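# Place the necklace in the jewelry box's long compartment

## Task

Get the whole necklace inside the long compartment of the jewelry box so that it stays there by itself without the robot holding it, then open the gripper and pull the arms away.

## Robot and tools

Robot: two arms, left_arm and right_arm, each a six-joint arm with a two-finger parallel gripper. Both are driven by the same calls.

Frames: positions use one scene frame. The origin sits on the table top midway between the arms, +z is up, +x points out across the table, and left_arm is on the +y side. The names left and right do not refer to sides of any image. Bases: left_arm at (+0.001, +0.267, 0) m, quat_wxyz (+0.998, 0, 0, +0.061); right_arm at (+0.017, -0.316, 0) m, quat_wxyz (+0.999, 0, 0, +0.043). Each gripper has its own axes: the fingers point along its +z and close along its y. The reported end_effector_position is the spot between the finger pads, roughly 1 cm short of the tips. At long reach the printed position can be somewhat wrong.

The 14-number row (used by execute_actions and move): left_arm first as dx, dy, dz, rx, ry, rz, opening, then right_arm in the same order. Always give all 14, each in [-1, 1], even when one arm stays idle. dx to rz are an offset, not a pose, expressed in that gripper's own axes and measured from its pose in the most recent result that reported it (before any result has reported it, or in second and later calls within one reply, measured from where the arm is when the call begins). Scale: 1.0 equals 0.6 m of travel or 180 degrees of turn. rx, ry, rz form a single rotation vector. All zeros therefore pulls the arm back to that reference pose; it is not a hold. opening is absolute: +1 fully open (0.093 m gap), -1 closed.

execute_actions: argument actions is a list holding at most one item. Empty list: just returns the current state. An action item {"rows": [...], "steps": n} has 1 to 15 rows and n up to 15 control steps of 1/30 s (default 15). Row k applies on step k; the final row repeats if rows run out. Each row is counted from the same reference pose, not from the row before it. A wait item {"steps": n} (n up to 300) sends nothing and returns when n steps have passed since the previous result, the time spent writing the reply included. Optional pictures (boolean) toggles camera images; they are included by default. A refused call moves nothing.

move: target is one 14-number row as above. Each gripper travels in a straight line toward its target; both paths finish together and take 0.5 to 10 s (cut off at 10 s). speed is the top path speed in m/s, 0.002 to 0.5, default 0.25; rotation is capped at twice that value in rad/s. The opening is sent at the start. Paths ignore obstacles and the other arm, and grippers can lag, wander or overshoot speed, especially with a nearly straight arm. Faster moves and targets set deeper past a contact hit and press harder. The result adds a move: line with the ending (done, off_target, moving, held, fault), any limits (paced = the pose sent was clipped; held = some steps were blocked, after which the arm may jump faster), and each gripper's remaining distance from its target.

wait: seconds from 0 to 10; sends nothing new while the scene runs.



Motion details: each step the commanded pose is clipped to 70 mm and 16 degrees from the measured pose; position wins over orientation when both cannot be met. After an action ends an arm only continues to its last clipped pose, so check the result and send the rest. Joint friction can leave an arm up to about 31 mm short, and smaller commands may not move it at all. Joint ranges (rad), base to gripper: waist -2.618 to 3.054, shoulder 0.000 to 3.142, elbow 0.000 to 3.142, wrist pitch -1.571 to 1.571, wrist yaw -1.571 to 1.571, wrist roll -2.094 to 2.094.

Result lines: the state line left_arm: … | right_arm: … gives each gripper's position (m) and quat_wxyz. grip_measured is the gripper motor on the opening scale; pads meet near -0.94 and each mm of object width adds about 0.0208, with a fixed per-gripper error up to about 0.02. Fingers stop on contact while the motor keeps going, so the reading barely reveals a grasp. To keep holding, repeat the closing number in every call. Pad force tops out around 50 to 62 N, less on parts under 5 mm thick. Joint positions ends with the gap in metres. A pose unreachable line means the clearance check altered or blocked that arm's command; HELD marks steps not sent. A Hand target line shows where each gripper is being driven. Joint torques are noisy and offset.

Avoid: knocking anything off the table, dropping or slamming the necklace, hard pushes, and arms striking each other. Expect occasional tugs on held items or nudges to loose ones. Holding loads heats motors: MOTOR HOT from 75 °C, a 10 s stop at 90 °C, and at 100 °C the arm drops. To leave an arm in place, send the offset back to its wanted pose in the first call and zeros afterwards, plus its intended opening. At the end, open the gripper and lift clear so the necklace rests in the compartment unaided.

Each tool is called after "Request:" in YAML: its name, and indented under it one key for each argument.

## Session

Request:
execute_actions:
  actions: []

Scene clock: 0.00 s of 4800.00 s.
left_arm: end_effector_position=(+0.3669, +0.2274, +0.2332) grip_measured=+1.000 end_effector_quat_wxyz=(+0.309, +0.567, +0.764, +0.011) | right_arm: end_effector_position=(+0.2988, -0.6412, +0.1793) grip_measured=+0.985 end_effector_quat_wxyz=(+0.059, +0.927, +0.251, +0.271)
Joint positions: left_arm=[-0.063  1.505  1.491 -1.036  0.369  1.235  0.093] | right_arm=[-1.128  1.922  1.808 -1.175 -0.492  1.641  0.093]
Joint velocities: left_arm=[-0.007 -0.002  0.002 -0.051  0.022 -0.022  0.   ] | right_arm=[ 0.012 -0.007 -0.002  0.007 -0.051  0.037 -0.   ]
Joint torques (N m, as the arm reports them, + toward a larger angle): no reading
Hand target (left_arm): +0.367, +0.227, +0.233; +0.309, +0.567, +0.764, +0.011
Hand target (right_arm): +0.299, -0.641, +0.179; +0.059, +0.927, +0.251, +0.271

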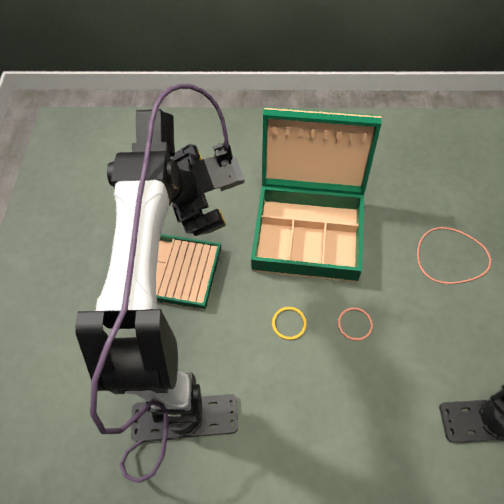

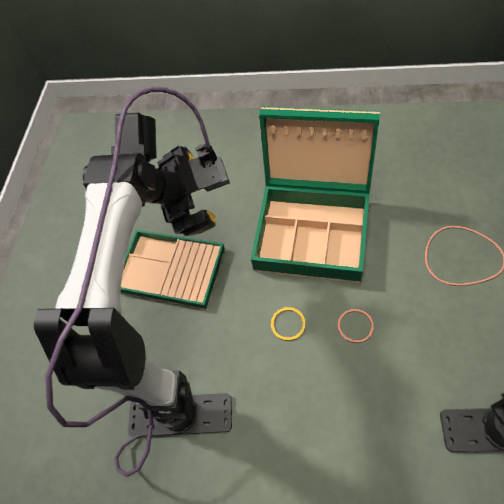

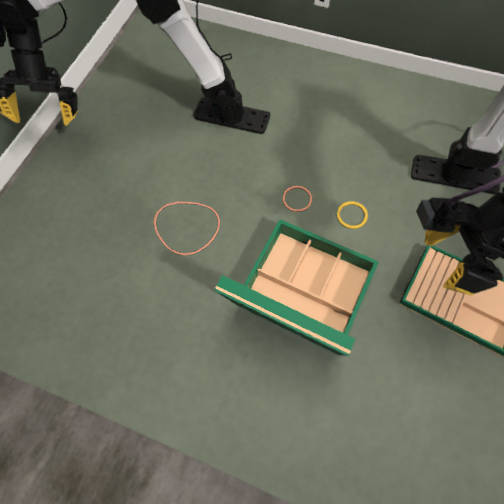

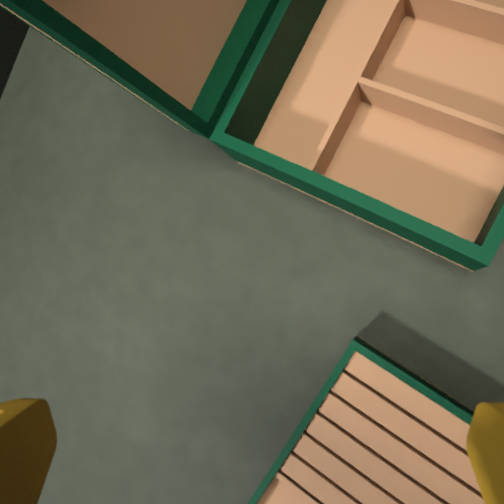

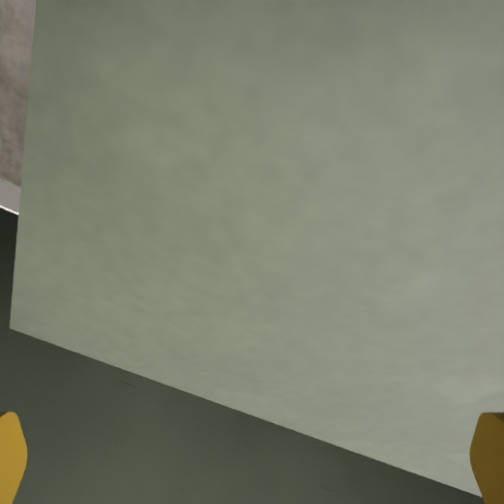

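Request:
move:
  target: [0.246,-0.054,-0.165,0,0,0,1,0.305,-0.497,0.085,0.235,0.051,-0.803,0]
  speed: 0.4

Scene clock: 5.50 s of 4800.00 s.
left_arm: end_effector_position=(+0.2631, +0.3744, +0.2274) grip_measured=+1.000 end_effector_quat_wxyz=(+0.296, +0.571, +0.765, +0.010) | right_arm: end_effector_position=(+0.3353, -0.2872, +0.1605) grip_measured=+0.002 end_effector_quat_wxyz=(+0.017, +0.006, +1.000, +0.025)
Joint positions: left_arm=[ 0.599  1.453  1.468 -1.422  0.582  1.954  0.093] | right_arm=[-0.02   1.722  1.594 -1.404 -0.048  0.079  0.045]
Joint velocities: left_arm=[ 0.002 -0.002 -0.007 -0.051 -0.022 -0.007  0.   ] | right_arm=[ 0.002 -0.007  0.007 -0.037 -0.007  0.007  0.   ]
Joint torques (N m, as the arm reports them, + toward a larger angle): left_arm=[ 1.15 -4.49  7.34  0.45  0.55  0.04] | right_arm=[ 0.31 -8.35  8.38  0.24  0.17 -0.03]
Hand target (left_arm): +0.264, +0.378, +0.230; +0.299, +0.570, +0.765, +0.011
Hand target (right_arm): +0.336, -0.288, +0.158; +0.006, -0.001, +1.000, +0.020
Off the commanded pose (left_arm): 0.008 m, 2 deg.
Off the commanded pose (right_arm): 0.013 m, 4 deg.
move: off_target (right_arm)

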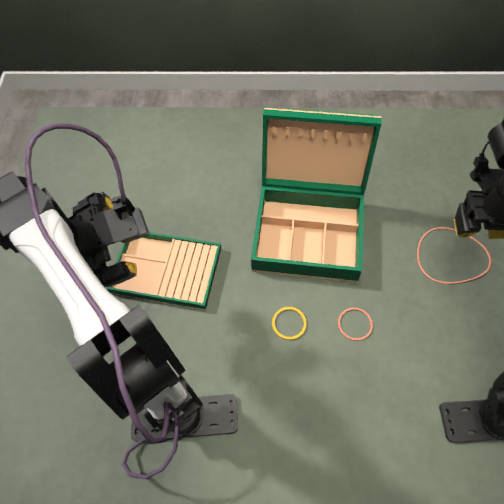

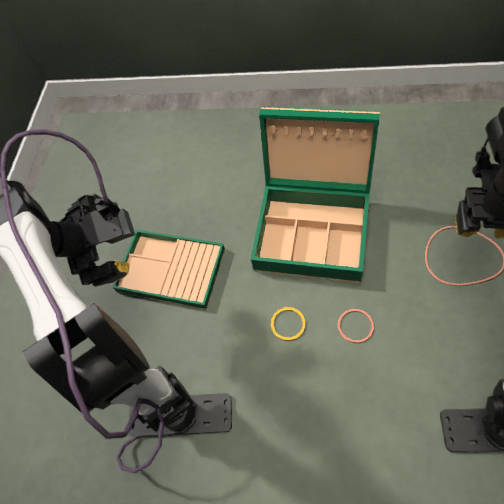

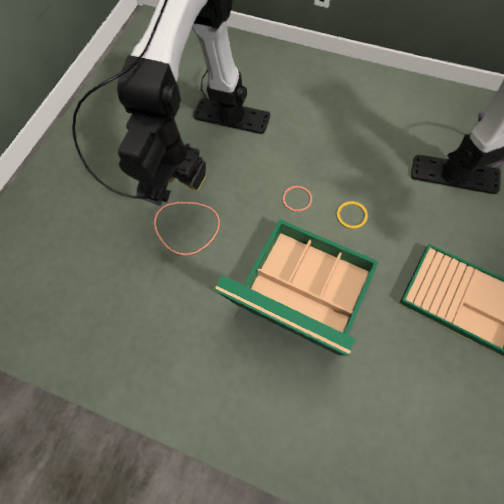

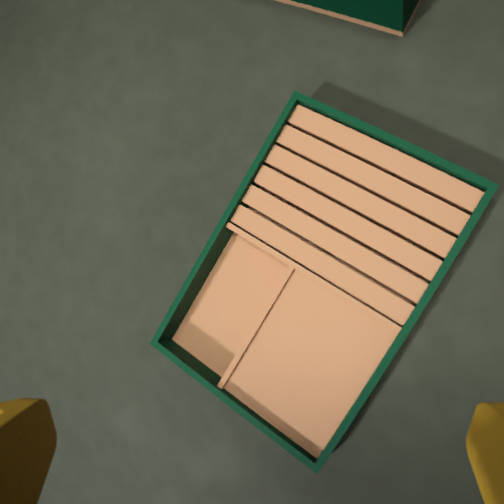

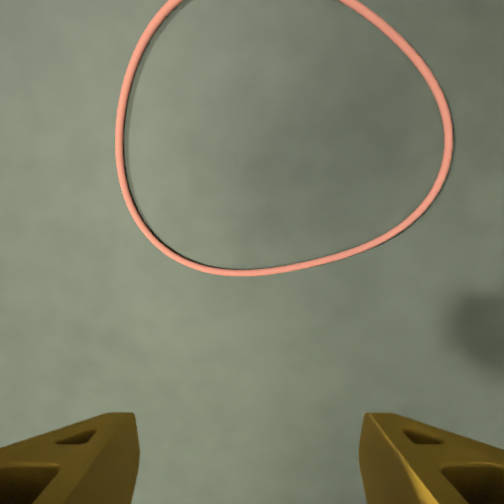

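Request:
move:
  target: [0,0,0,0,0,0,1,0.07,0.005,0.16,0,0,-0.5,0]

Scene clock: 11.27 s of 4800.00 s.
left_arm: end_effector_position=(+0.2629, +0.3742, +0.2273) grip_measured=+1.000 end_effector_quat_wxyz=(+0.296, +0.572, +0.765, +0.010) | right_arm: end_effector_position=(+0.2967, -0.2803, +0.0638) grip_measured=+0.002 end_effector_quat_wxyz=(+0.022, -0.695, +0.719, +0.012)
Joint positions: left_arm=[ 0.599  1.453  1.468 -1.423  0.582  1.955  0.093] | right_arm=[ 0.014  1.628  1.102 -1.025 -0.046 -1.436  0.045]
Joint velocities: left_arm=[ 0.012 -0.007  0.007  0.007 -0.022  0.037  0.   ] | right_arm=[-0.007 -0.002 -0.017 -0.022 -0.037 -0.051 -0.   ]
Joint torques (N m, as the arm reports them, + toward a larger angle): left_arm=[ 0.27 -5.55  5.77  0.61  0.45 -0.1 ] | right_arm=[  0.6  -10.42   5.1    0.51   0.03  -0.03]
Hand target (left_arm): +0.263, +0.374, +0.227; +0.296, +0.571, +0.765, +0.010
Hand target (right_arm): +0.296, -0.278, +0.064; -0.030, +0.702, -0.711, -0.007
Off the commanded pose (left_arm): 0.000 m, 0 deg.
Off the commanded pose (right_arm): 0.002 m, 2 deg.
move: done

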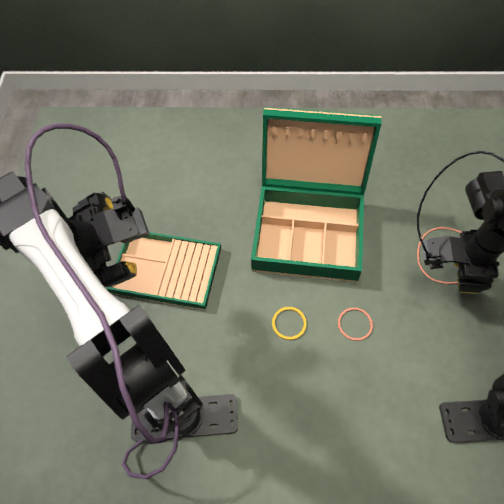

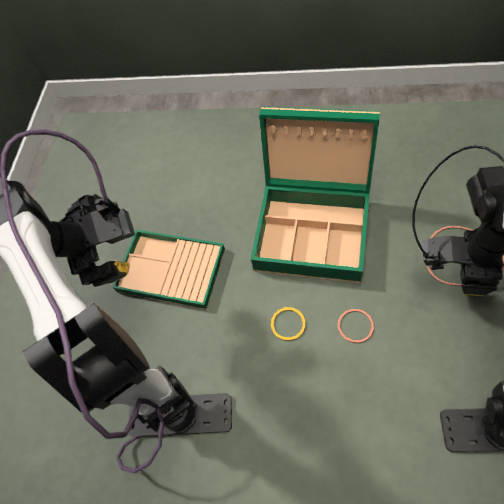

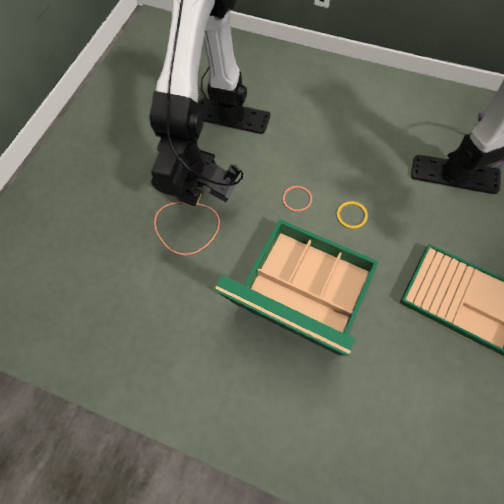

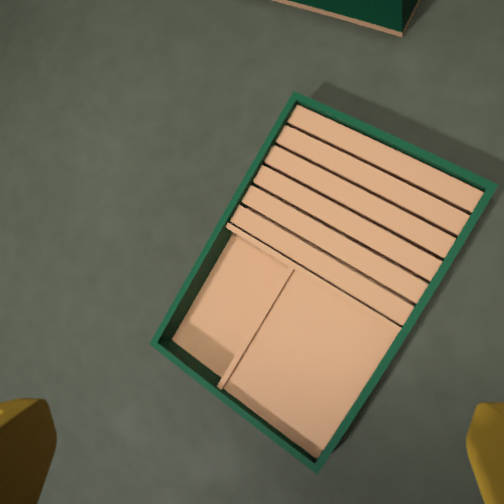

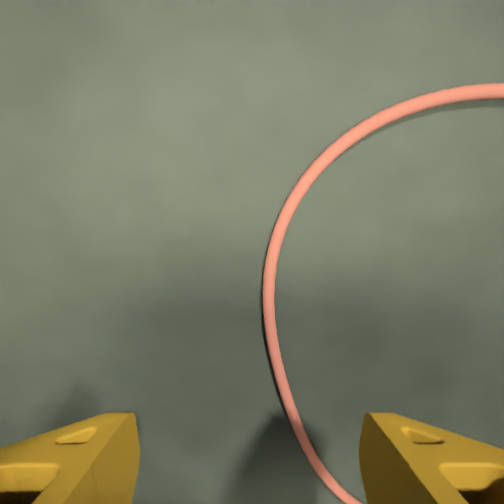

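Request:
move:
  target: [0,0,0,0,0,0,1,0,-0.013,0.082,0,0,0,0]
  speed: 0.1

Scene clock: 12.63 s of 4800.00 s.
left_arm: end_effector_position=(+0.2629, +0.3742, +0.2273) grip_measured=+1.000 end_effector_quat_wxyz=(+0.296, +0.572, +0.765, +0.010) | right_arm: end_effector_position=(+0.3074, -0.2792, +0.0234) grip_measured=+0.002 end_effector_quat_wxyz=(+0.028, -0.696, +0.718, +0.007)
Joint positions: left_arm=[ 0.599  1.453  1.468 -1.423  0.582  1.955  0.093] | right_arm=[ 0.014  1.712  1.023 -0.847 -0.046 -1.439  0.045]
Joint velocities: left_arm=[-0.007 -0.002 -0.012  0.007  0.066 -0.007  0.   ] | right_arm=[ 0.017  0.012 -0.007  0.007  0.022 -0.051 -0.   ]
Joint torques (N m, as the arm reports them, + toward a larger angle): left_arm=[ 0.27 -5.53  5.77  0.6   0.45 -0.07] | right_arm=[ 0.39 -7.84  5.04  0.53  0.04  0.1 ]
Hand target (left_arm): +0.263, +0.374, +0.227; +0.296, +0.572, +0.765, +0.010
Hand target (right_arm): +0.305, -0.279, +0.015; -0.022, +0.695, -0.719, -0.012
Off the commanded pose (left_arm): 0.000 m, 0 deg.
Off the commanded pose (right_arm): 0.009 m, 1 deg.
move: done

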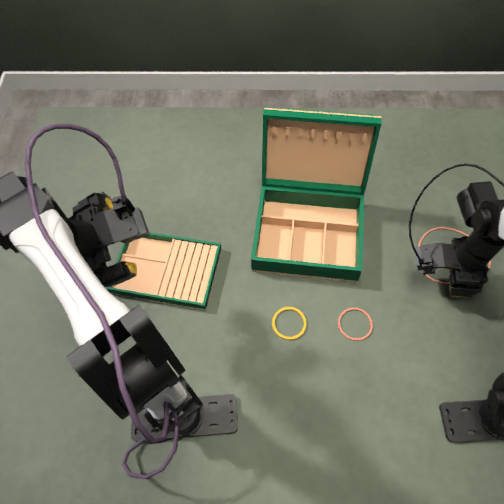

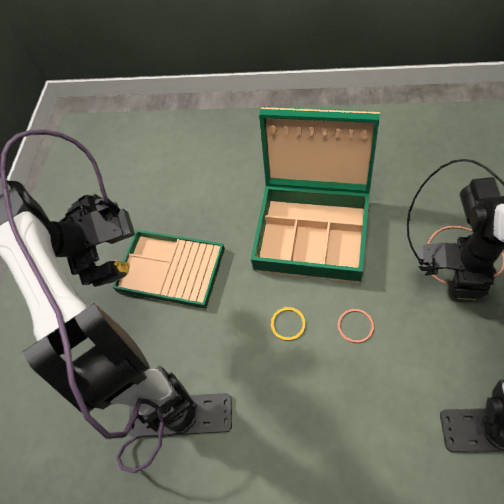

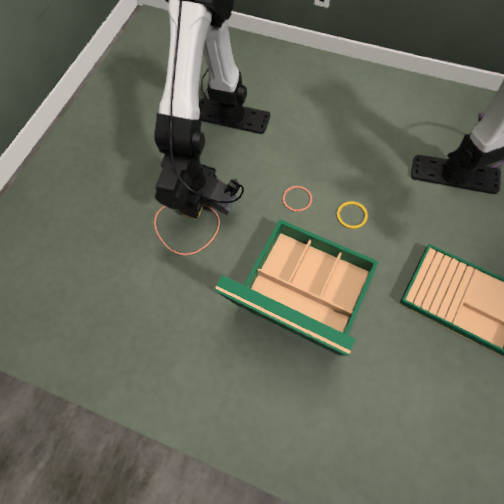

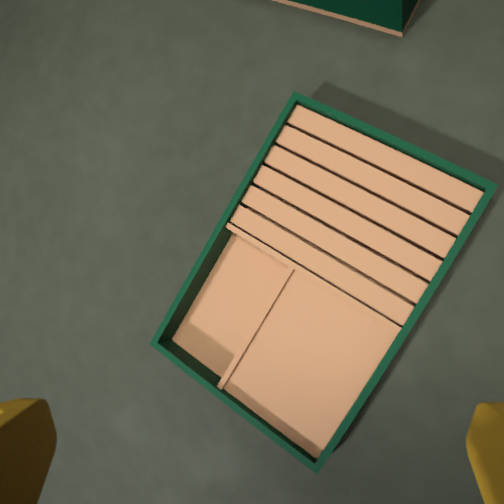

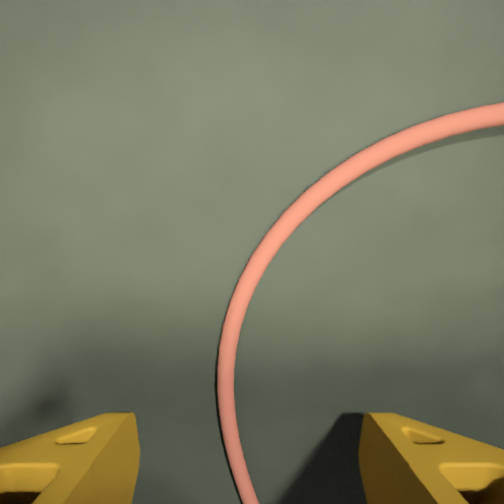

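Request:
move:
  target: [0,0,0,0,0,0,1,0,0.008,0.033,0,0,0,0]
  speed: 0.05

Request:
move:
  target: [0,0,0,0,0,0,1,0,0,0.005,0,0,0,-1]
  speed: 0.05

Request:
move:
  target: [0,0,0,0,0,0,1,0,0,-0.1,0,0,0,-1]
  speed: 0.1

Scene clock: 13.80 s of 4800.00 s.
left_arm: end_effector_position=(+0.2629, +0.3742, +0.2273) grip_measured=+1.000 end_effector_quat_wxyz=(+0.296, +0.572, +0.765, +0.010) | right_arm: end_effector_position=(+0.3057, -0.2794, +0.0166) grip_measured=+0.002 end_effector_quat_wxyz=(+0.031, -0.696, +0.718, +0.005)
Joint positions: left_arm=[ 0.599  1.453  1.468 -1.423  0.582  1.955  0.093] | right_arm=[ 0.014  1.712  0.993 -0.81  -0.046 -1.439  0.045]
Joint velocities: left_arm=[-0.012 -0.007  0.002 -0.037 -0.007 -0.007  0.   ] | right_arm=[-0.007 -0.002 -0.022  0.007 -0.022 -0.022  0.   ]
Joint torques (N m, as the arm reports them, + toward a larger angle): left_arm=[ 0.27 -5.54  5.76  0.6   0.45 -0.07] | right_arm=[ 0.49 -7.59  3.7   0.83  0.04  0.1 ]
Hand target (left_arm): +0.263, +0.374, +0.227; +0.296, +0.572, +0.765, +0.010
Hand target (right_arm): +0.302, -0.278, +0.004; -0.028, +0.696, -0.718, -0.008
Off the commanded pose (left_arm): 0.000 m, 0 deg.
Off the commanded pose (right_arm): 0.013 m, 0 deg.
move: off_target (right_arm)

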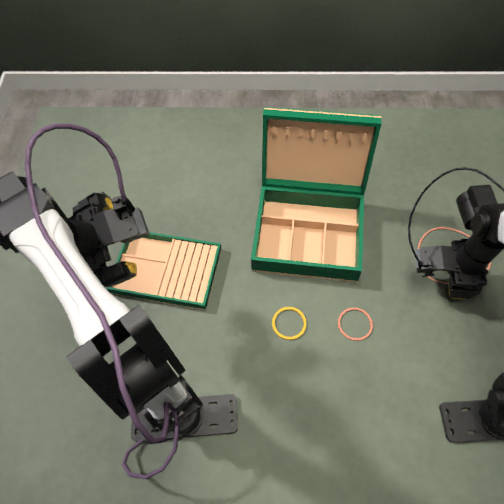

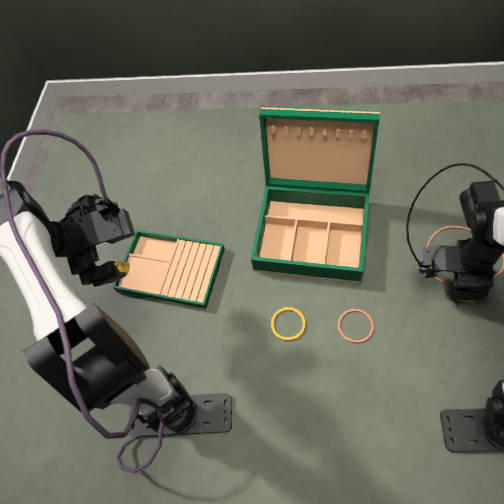

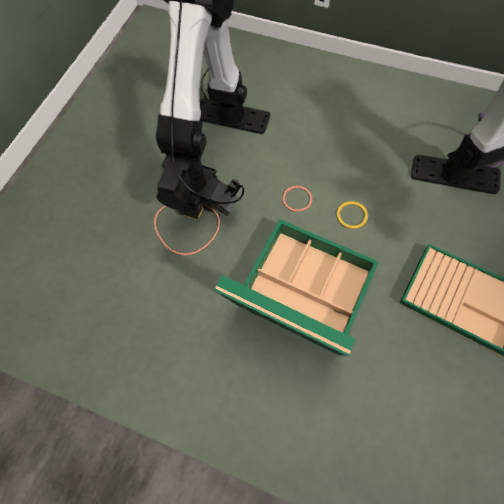

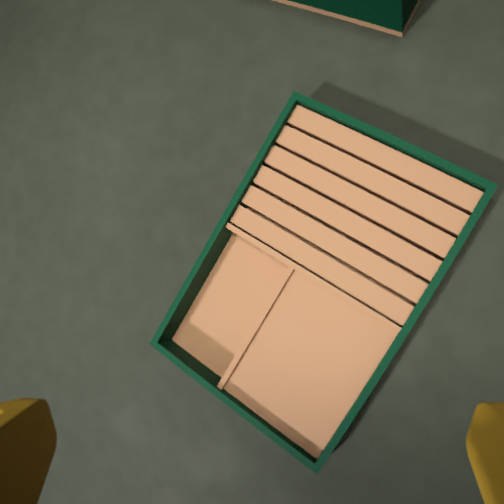

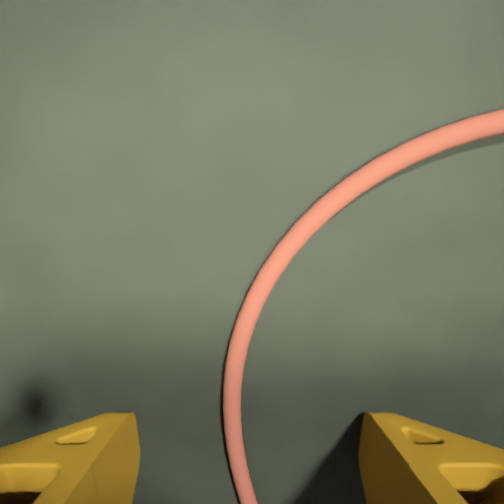

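Scene clock: 14.50 s of 4800.00 s.
left_arm: end_effector_position=(+0.2629, +0.3742, +0.2273) grip_measured=+1.000 end_effector_quat_wxyz=(+0.296, +0.572, +0.765, +0.010) | right_arm: end_effector_position=(+0.3067, -0.2794, +0.0167) grip_measured=-1.000 end_effector_quat_wxyz=(+0.032, -0.696, +0.718, +0.004)
Joint positions: left_arm=[ 0.599  1.453  1.468 -1.423  0.582  1.955  0.093] | right_arm=[ 0.014  1.712  0.993 -0.806 -0.046 -1.439  0.   ]
Joint velocities: left_arm=[-0.022  0.017 -0.012  0.007  0.022  0.007  0.   ] | right_arm=[-0.002  0.002 -0.002  0.037 -0.125 -0.007  0.   ]
Joint torques (N m, as the arm reports them, + toward a larger angle): left_arm=[ 0.27 -5.54  5.76  0.6   0.45 -0.07] | right_arm=[ 0.13 -8.82  5.77  0.47  0.03  0.06]
Hand target (left_arm): +0.263, +0.374, +0.227; +0.296, +0.572, +0.765, +0.010
Hand target (right_arm): +0.306, -0.279, +0.014; -0.031, +0.696, -0.718, -0.005
Off the commanded pose (left_arm): 0.000 m, 0 deg.
Off the commanded pose (right_arm): 0.003 m, 0 deg.
move: done

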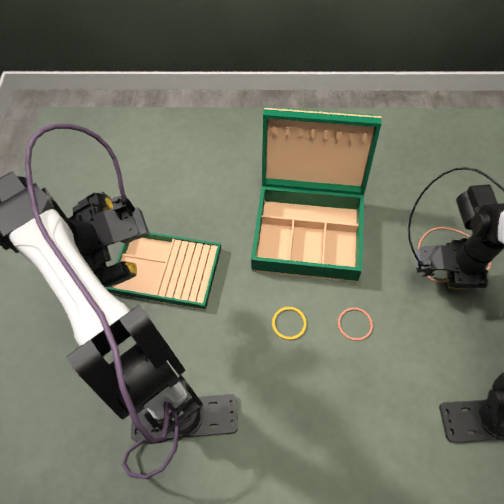

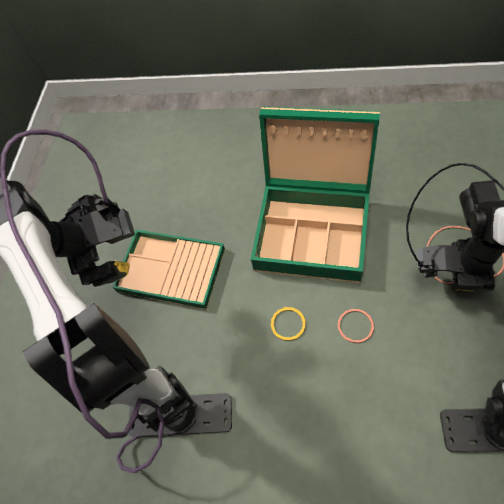

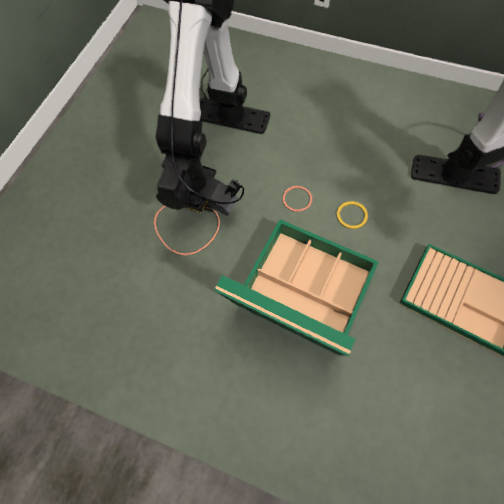

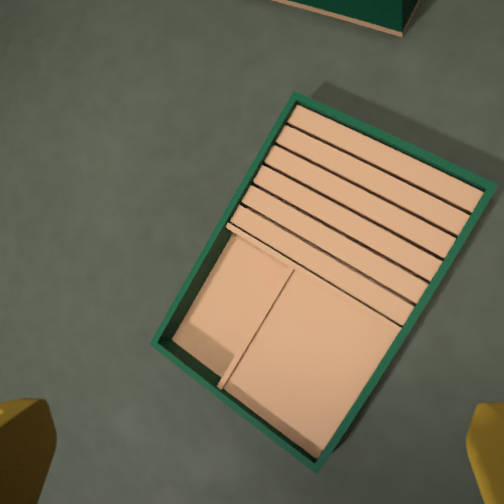

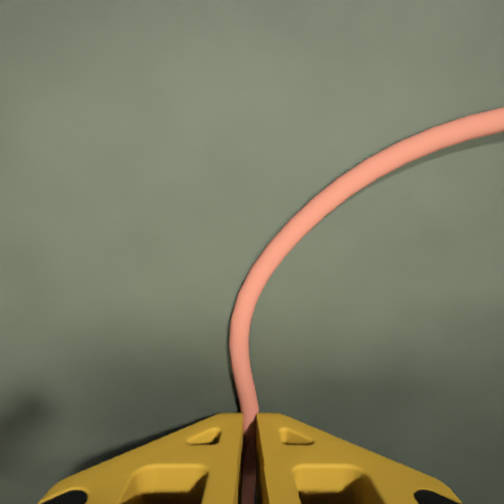

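Scene clock: 15.70 s of 4800.00 s.
left_arm: end_effector_position=(+0.2629, +0.3742, +0.2273) grip_measured=+1.000 end_effector_quat_wxyz=(+0.296, +0.572, +0.765, +0.010) | right_arm: end_effector_position=(+0.3043, -0.2796, +0.0688) grip_measured=-1.000 end_effector_quat_wxyz=(+0.029, -0.696, +0.718, +0.007)
Joint positions: left_arm=[ 0.599  1.453  1.468 -1.423  0.582  1.955  0.093] | right_arm=[ 0.014  1.637  1.132 -1.029 -0.046 -1.439  0.   ]
Joint velocities: left_arm=[ 0.046  0.007 -0.007 -0.007  0.066 -0.081  0.   ] | right_arm=[-0.007  0.002 -0.002 -0.022 -0.051 -0.007  0.   ]
Joint torques (N m, as the arm reports them, + toward a larger angle): left_arm=[ 0.27 -5.54  5.77  0.6   0.46 -0.07] | right_arm=[ -0.53 -10.19   7.98   0.15   0.04  -0.02]
Hand target (left_arm): +0.263, +0.374, +0.227; +0.296, +0.572, +0.765, +0.010
Hand target (right_arm): +0.305, -0.282, +0.077; -0.032, +0.696, -0.718, -0.004
Off the commanded pose (left_arm): 0.000 m, 0 deg.
Off the commanded pose (right_arm): 0.008 m, 1 deg.
move: done

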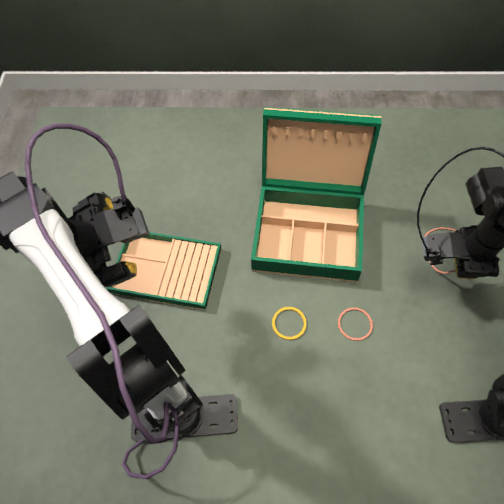

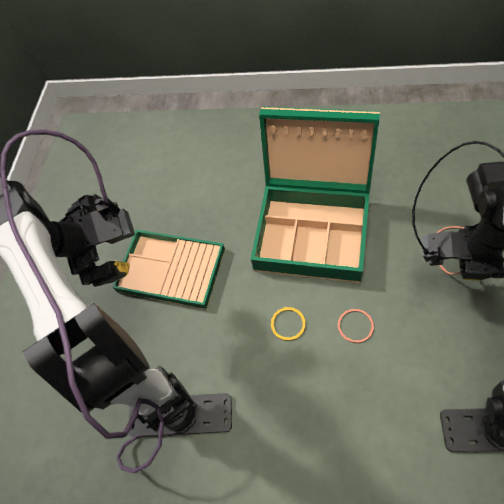

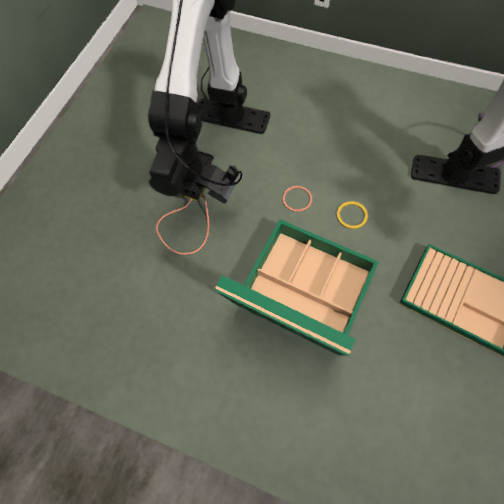

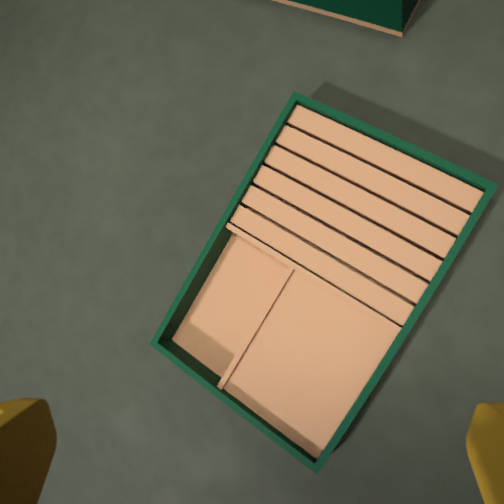

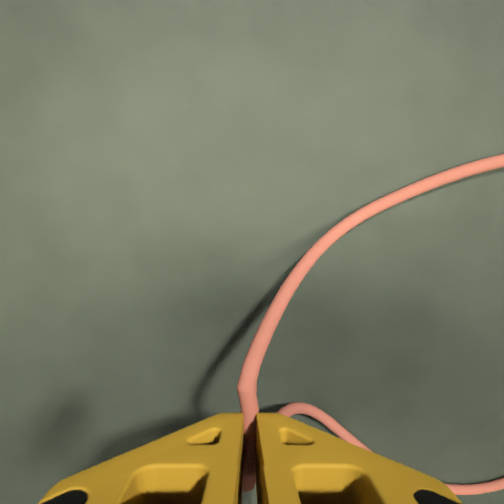

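Request:
move:
  target: [0,0,0,0,0,0,1,-0.1,-0.1,-0.42,0.19,0,0,-1]
  speed: 0.15

Scene clock: 18.77 s of 4800.00 s.
left_arm: end_effector_position=(+0.2629, +0.3742, +0.2273) grip_measured=+1.000 end_effector_quat_wxyz=(+0.296, +0.572, +0.765, +0.010) | right_arm: end_effector_position=(+0.3604, -0.2364, +0.3289) grip_measured=-1.000 end_effector_quat_wxyz=(+0.238, -0.656, +0.685, -0.210)
Joint positions: left_arm=[ 0.599  1.453  1.468 -1.423  0.582  1.955  0.093] | right_arm=[ 0.217  1.512  1.89  -1.319  0.155 -1.277  0.   ]
Joint velocities: left_arm=[ 0.022  0.007 -0.012  0.022 -0.007 -0.051  0.   ] | right_arm=[-0.012 -0.007 -0.017 -0.007 -0.022  0.022  0.   ]
Joint torques (N m, as the arm reports them, + toward a larger angle): left_arm=[ 0.26 -5.55  5.78  0.59  0.45 -0.07] | right_arm=[ 0.66 -6.2   8.12  1.51  0.2   0.19]
Hand target (left_arm): +0.263, +0.374, +0.227; +0.296, +0.572, +0.765, +0.010
Hand target (right_arm): +0.361, -0.234, +0.326; -0.230, +0.657, -0.688, +0.206
Off the commanded pose (left_arm): 0.000 m, 0 deg.
Off the commanded pose (right_arm): 0.005 m, 1 deg.
move: done

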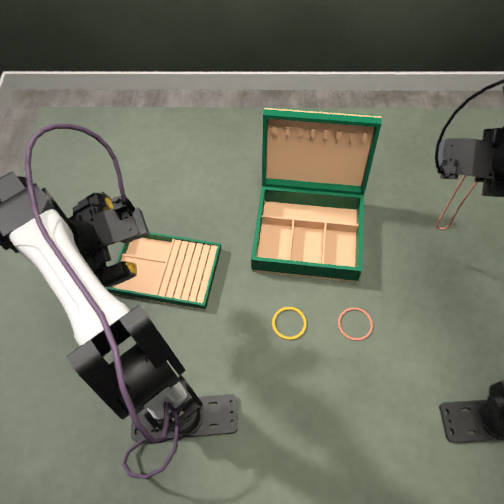

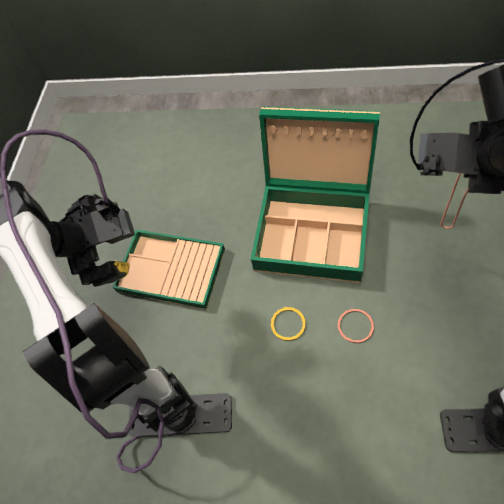

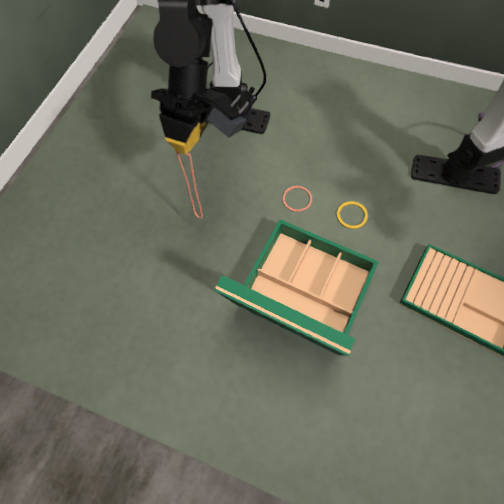

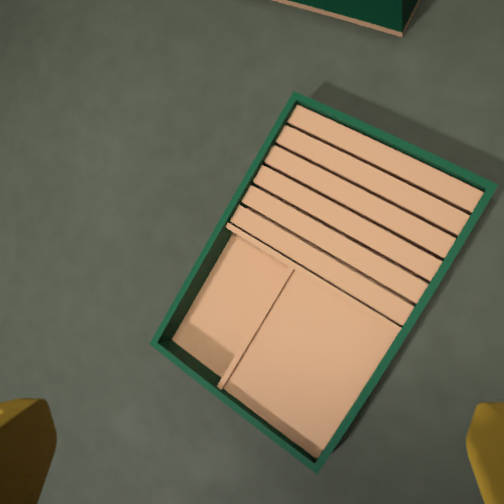

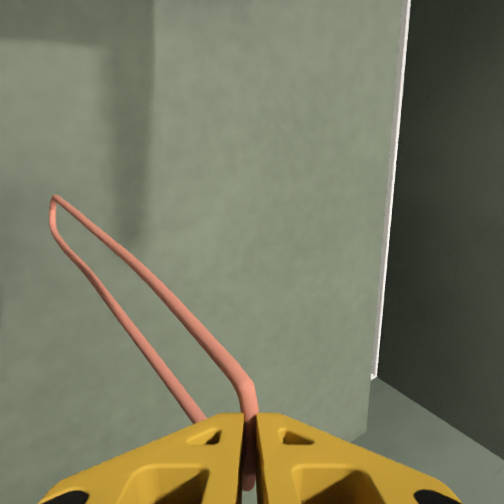

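Request:
move:
  target: [0,0,0,0,0,0,1,-0.313,-0.105,0.096,0,0,0,-1]
  speed: 0.1

Scene clock: 23.83 s of 4800.00 s.
left_arm: end_effector_position=(+0.2629, +0.3742, +0.2273) grip_measured=+1.000 end_effector_quat_wxyz=(+0.296, +0.572, +0.765, +0.010) | right_arm: end_effector_position=(+0.4467, -0.0591, +0.3278) grip_measured=-1.000 end_effector_quat_wxyz=(+0.292, -0.655, +0.662, -0.219)
Joint positions: left_arm=[ 0.599  1.453  1.468 -1.423  0.582  1.955  0.093] | right_arm=[ 0.567  2.244  2.852 -1.5    0.342 -1.031  0.   ]
Joint velocities: left_arm=[-0.012  0.002  0.002 -0.051  0.037 -0.022  0.   ] | right_arm=[ 0.012 -0.012  0.002 -0.051  0.022  0.095  0.   ]
Joint torques (N m, as the arm reports them, + toward a larger angle): left_arm=[ 0.27 -5.53  5.78  0.6   0.45 -0.08] | right_arm=[  0.48 -12.92   7.46   1.98   0.29   0.19]
Hand target (left_arm): +0.263, +0.374, +0.227; +0.296, +0.572, +0.765, +0.010
Hand target (right_arm): +0.452, -0.053, +0.329; -0.304, +0.647, -0.663, +0.222
Off the commanded pose (left_arm): 0.000 m, 0 deg.
Off the commanded pose (right_arm): 0.010 m, 7 deg.
elbow stopped short (right arm): the move would have taken joint 3 (elbow) straighter than the controller allows; a more bent joint 3 avoids this.
move: off_target (right_arm)

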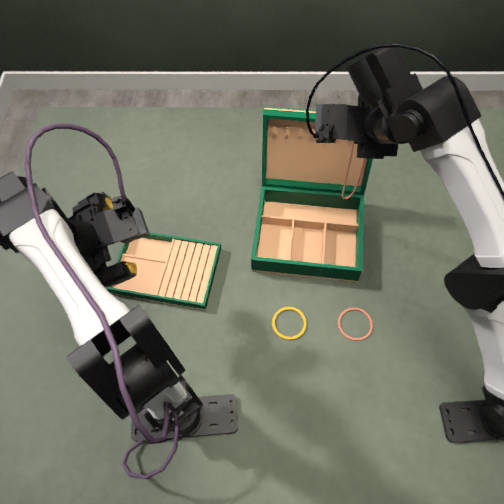

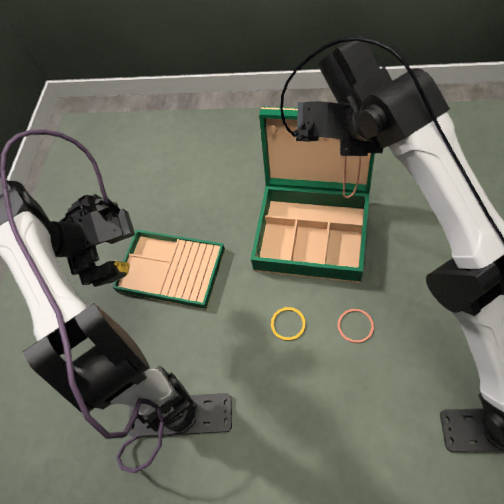

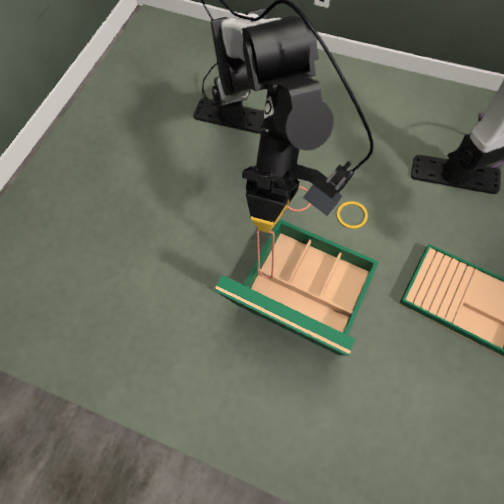

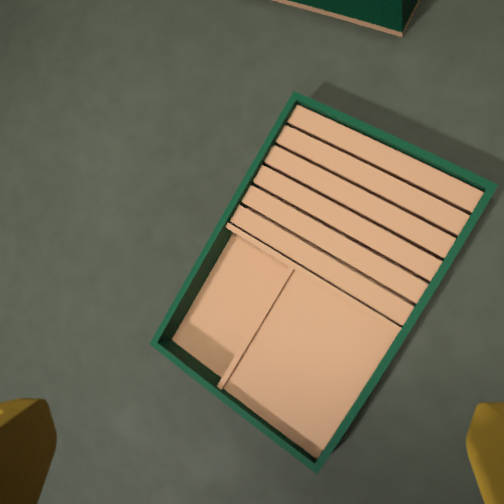

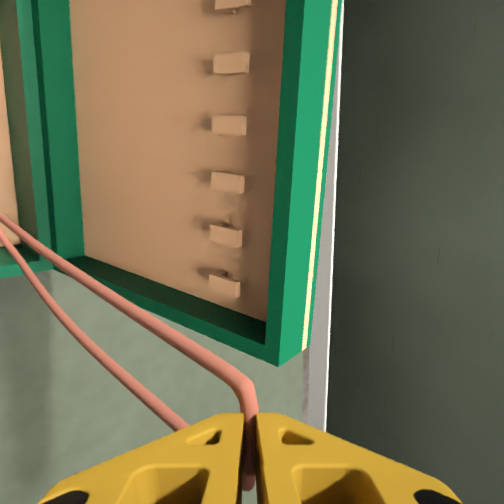

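Request:
move:
  target: [0,0,0,0,0,0,1,-0.03,0.03,0.04,0.08,0,0,-1]
  speed: 0.04

Request:
zoom_image:
  camera: "cam_head_left"
  region: [240,100,420,280]

Request:
zoom_image:
  camera: "cam_high"
  region: [200,180,400,380]

Scene clock: 29.83 s of 4800.00 s.
left_arm: end_effector_position=(+0.2629, +0.3742, +0.2273) grip_measured=+1.000 end_effector_quat_wxyz=(+0.296, +0.572, +0.765, +0.010) | right_arm: end_effector_position=(+0.4525, -0.0394, +0.2933) grip_measured=-1.000 end_effector_quat_wxyz=(+0.359, -0.615, +0.636, -0.297)
Joint positions: left_arm=[ 0.599  1.453  1.468 -1.423  0.582  1.955  0.093] | right_arm=[ 0.645  1.882  1.932 -0.761  0.524 -1.052  0.   ]
Joint velocities: left_arm=[-0.012 -0.007 -0.002  0.037 -0.022  0.037  0.   ] | right_arm=[-0.027  0.007 -0.012 -0.007 -0.051  0.051  0.   ]
Joint torques (N m, as the arm reports them, + toward a larger angle): left_arm=[ 0.29 -5.53  5.77  0.6   0.45 -0.07] | right_arm=[  0.67 -14.99   6.6    2.23   0.36   0.01]
Hand target (left_arm): +0.263, +0.374, +0.227; +0.296, +0.572, +0.765, +0.010
Hand target (right_arm): +0.449, -0.038, +0.300; -0.370, +0.613, -0.630, +0.301
Off the commanded pose (left_arm): 0.000 m, 0 deg.
Off the commanded pose (right_arm): 0.007 m, 2 deg.
move: done

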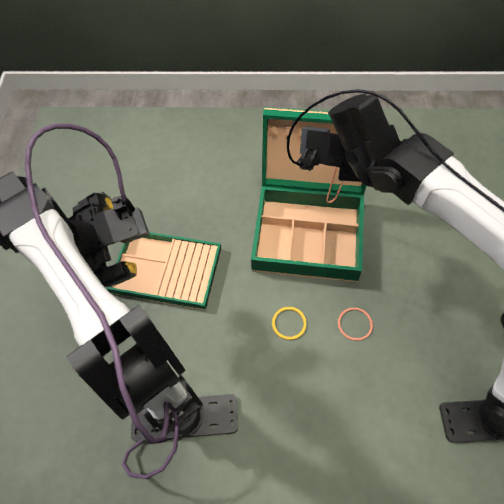

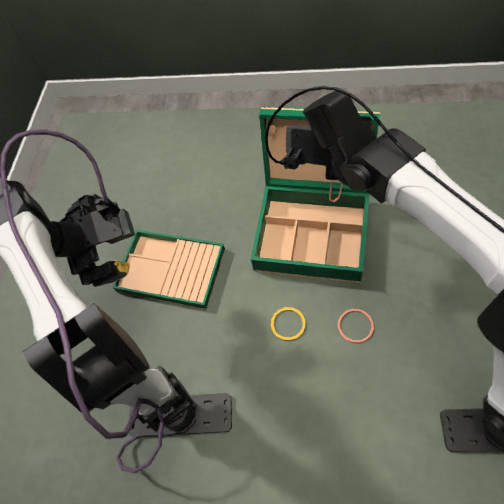

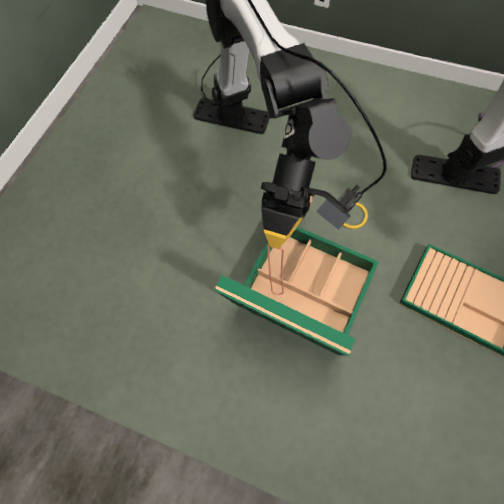

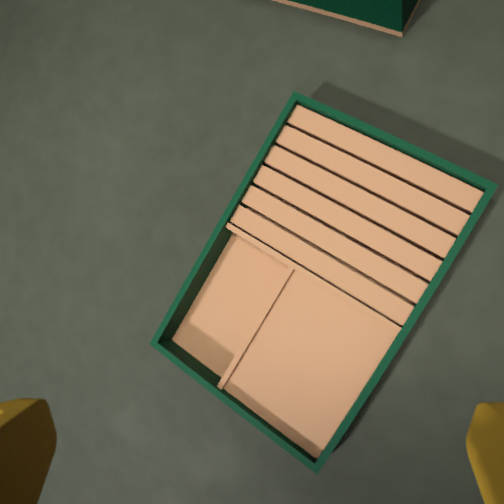

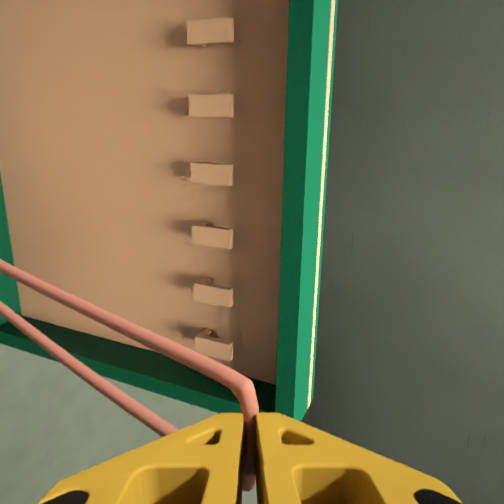

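Region (240, 100, 420, 280) of cam_head_left's 504x504 image, scaled by 2.800, with more detail than that image has.

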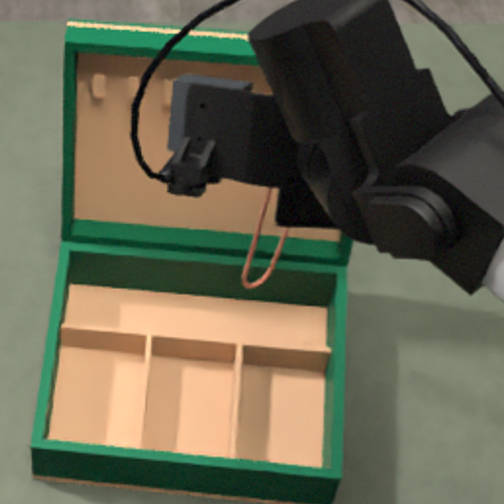

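Region (200, 180, 400, 380) of cam_high's 504x504 image, scaled by 2.520, with more detail than that image has.

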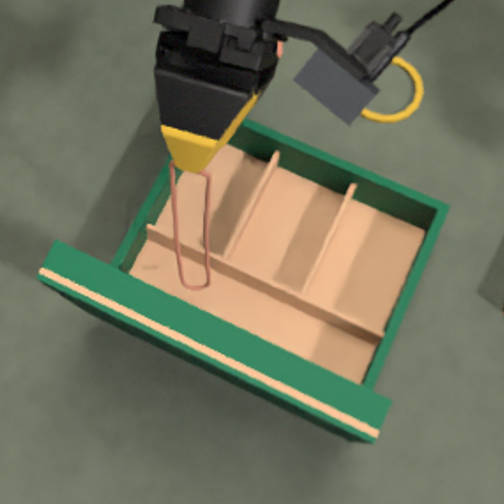

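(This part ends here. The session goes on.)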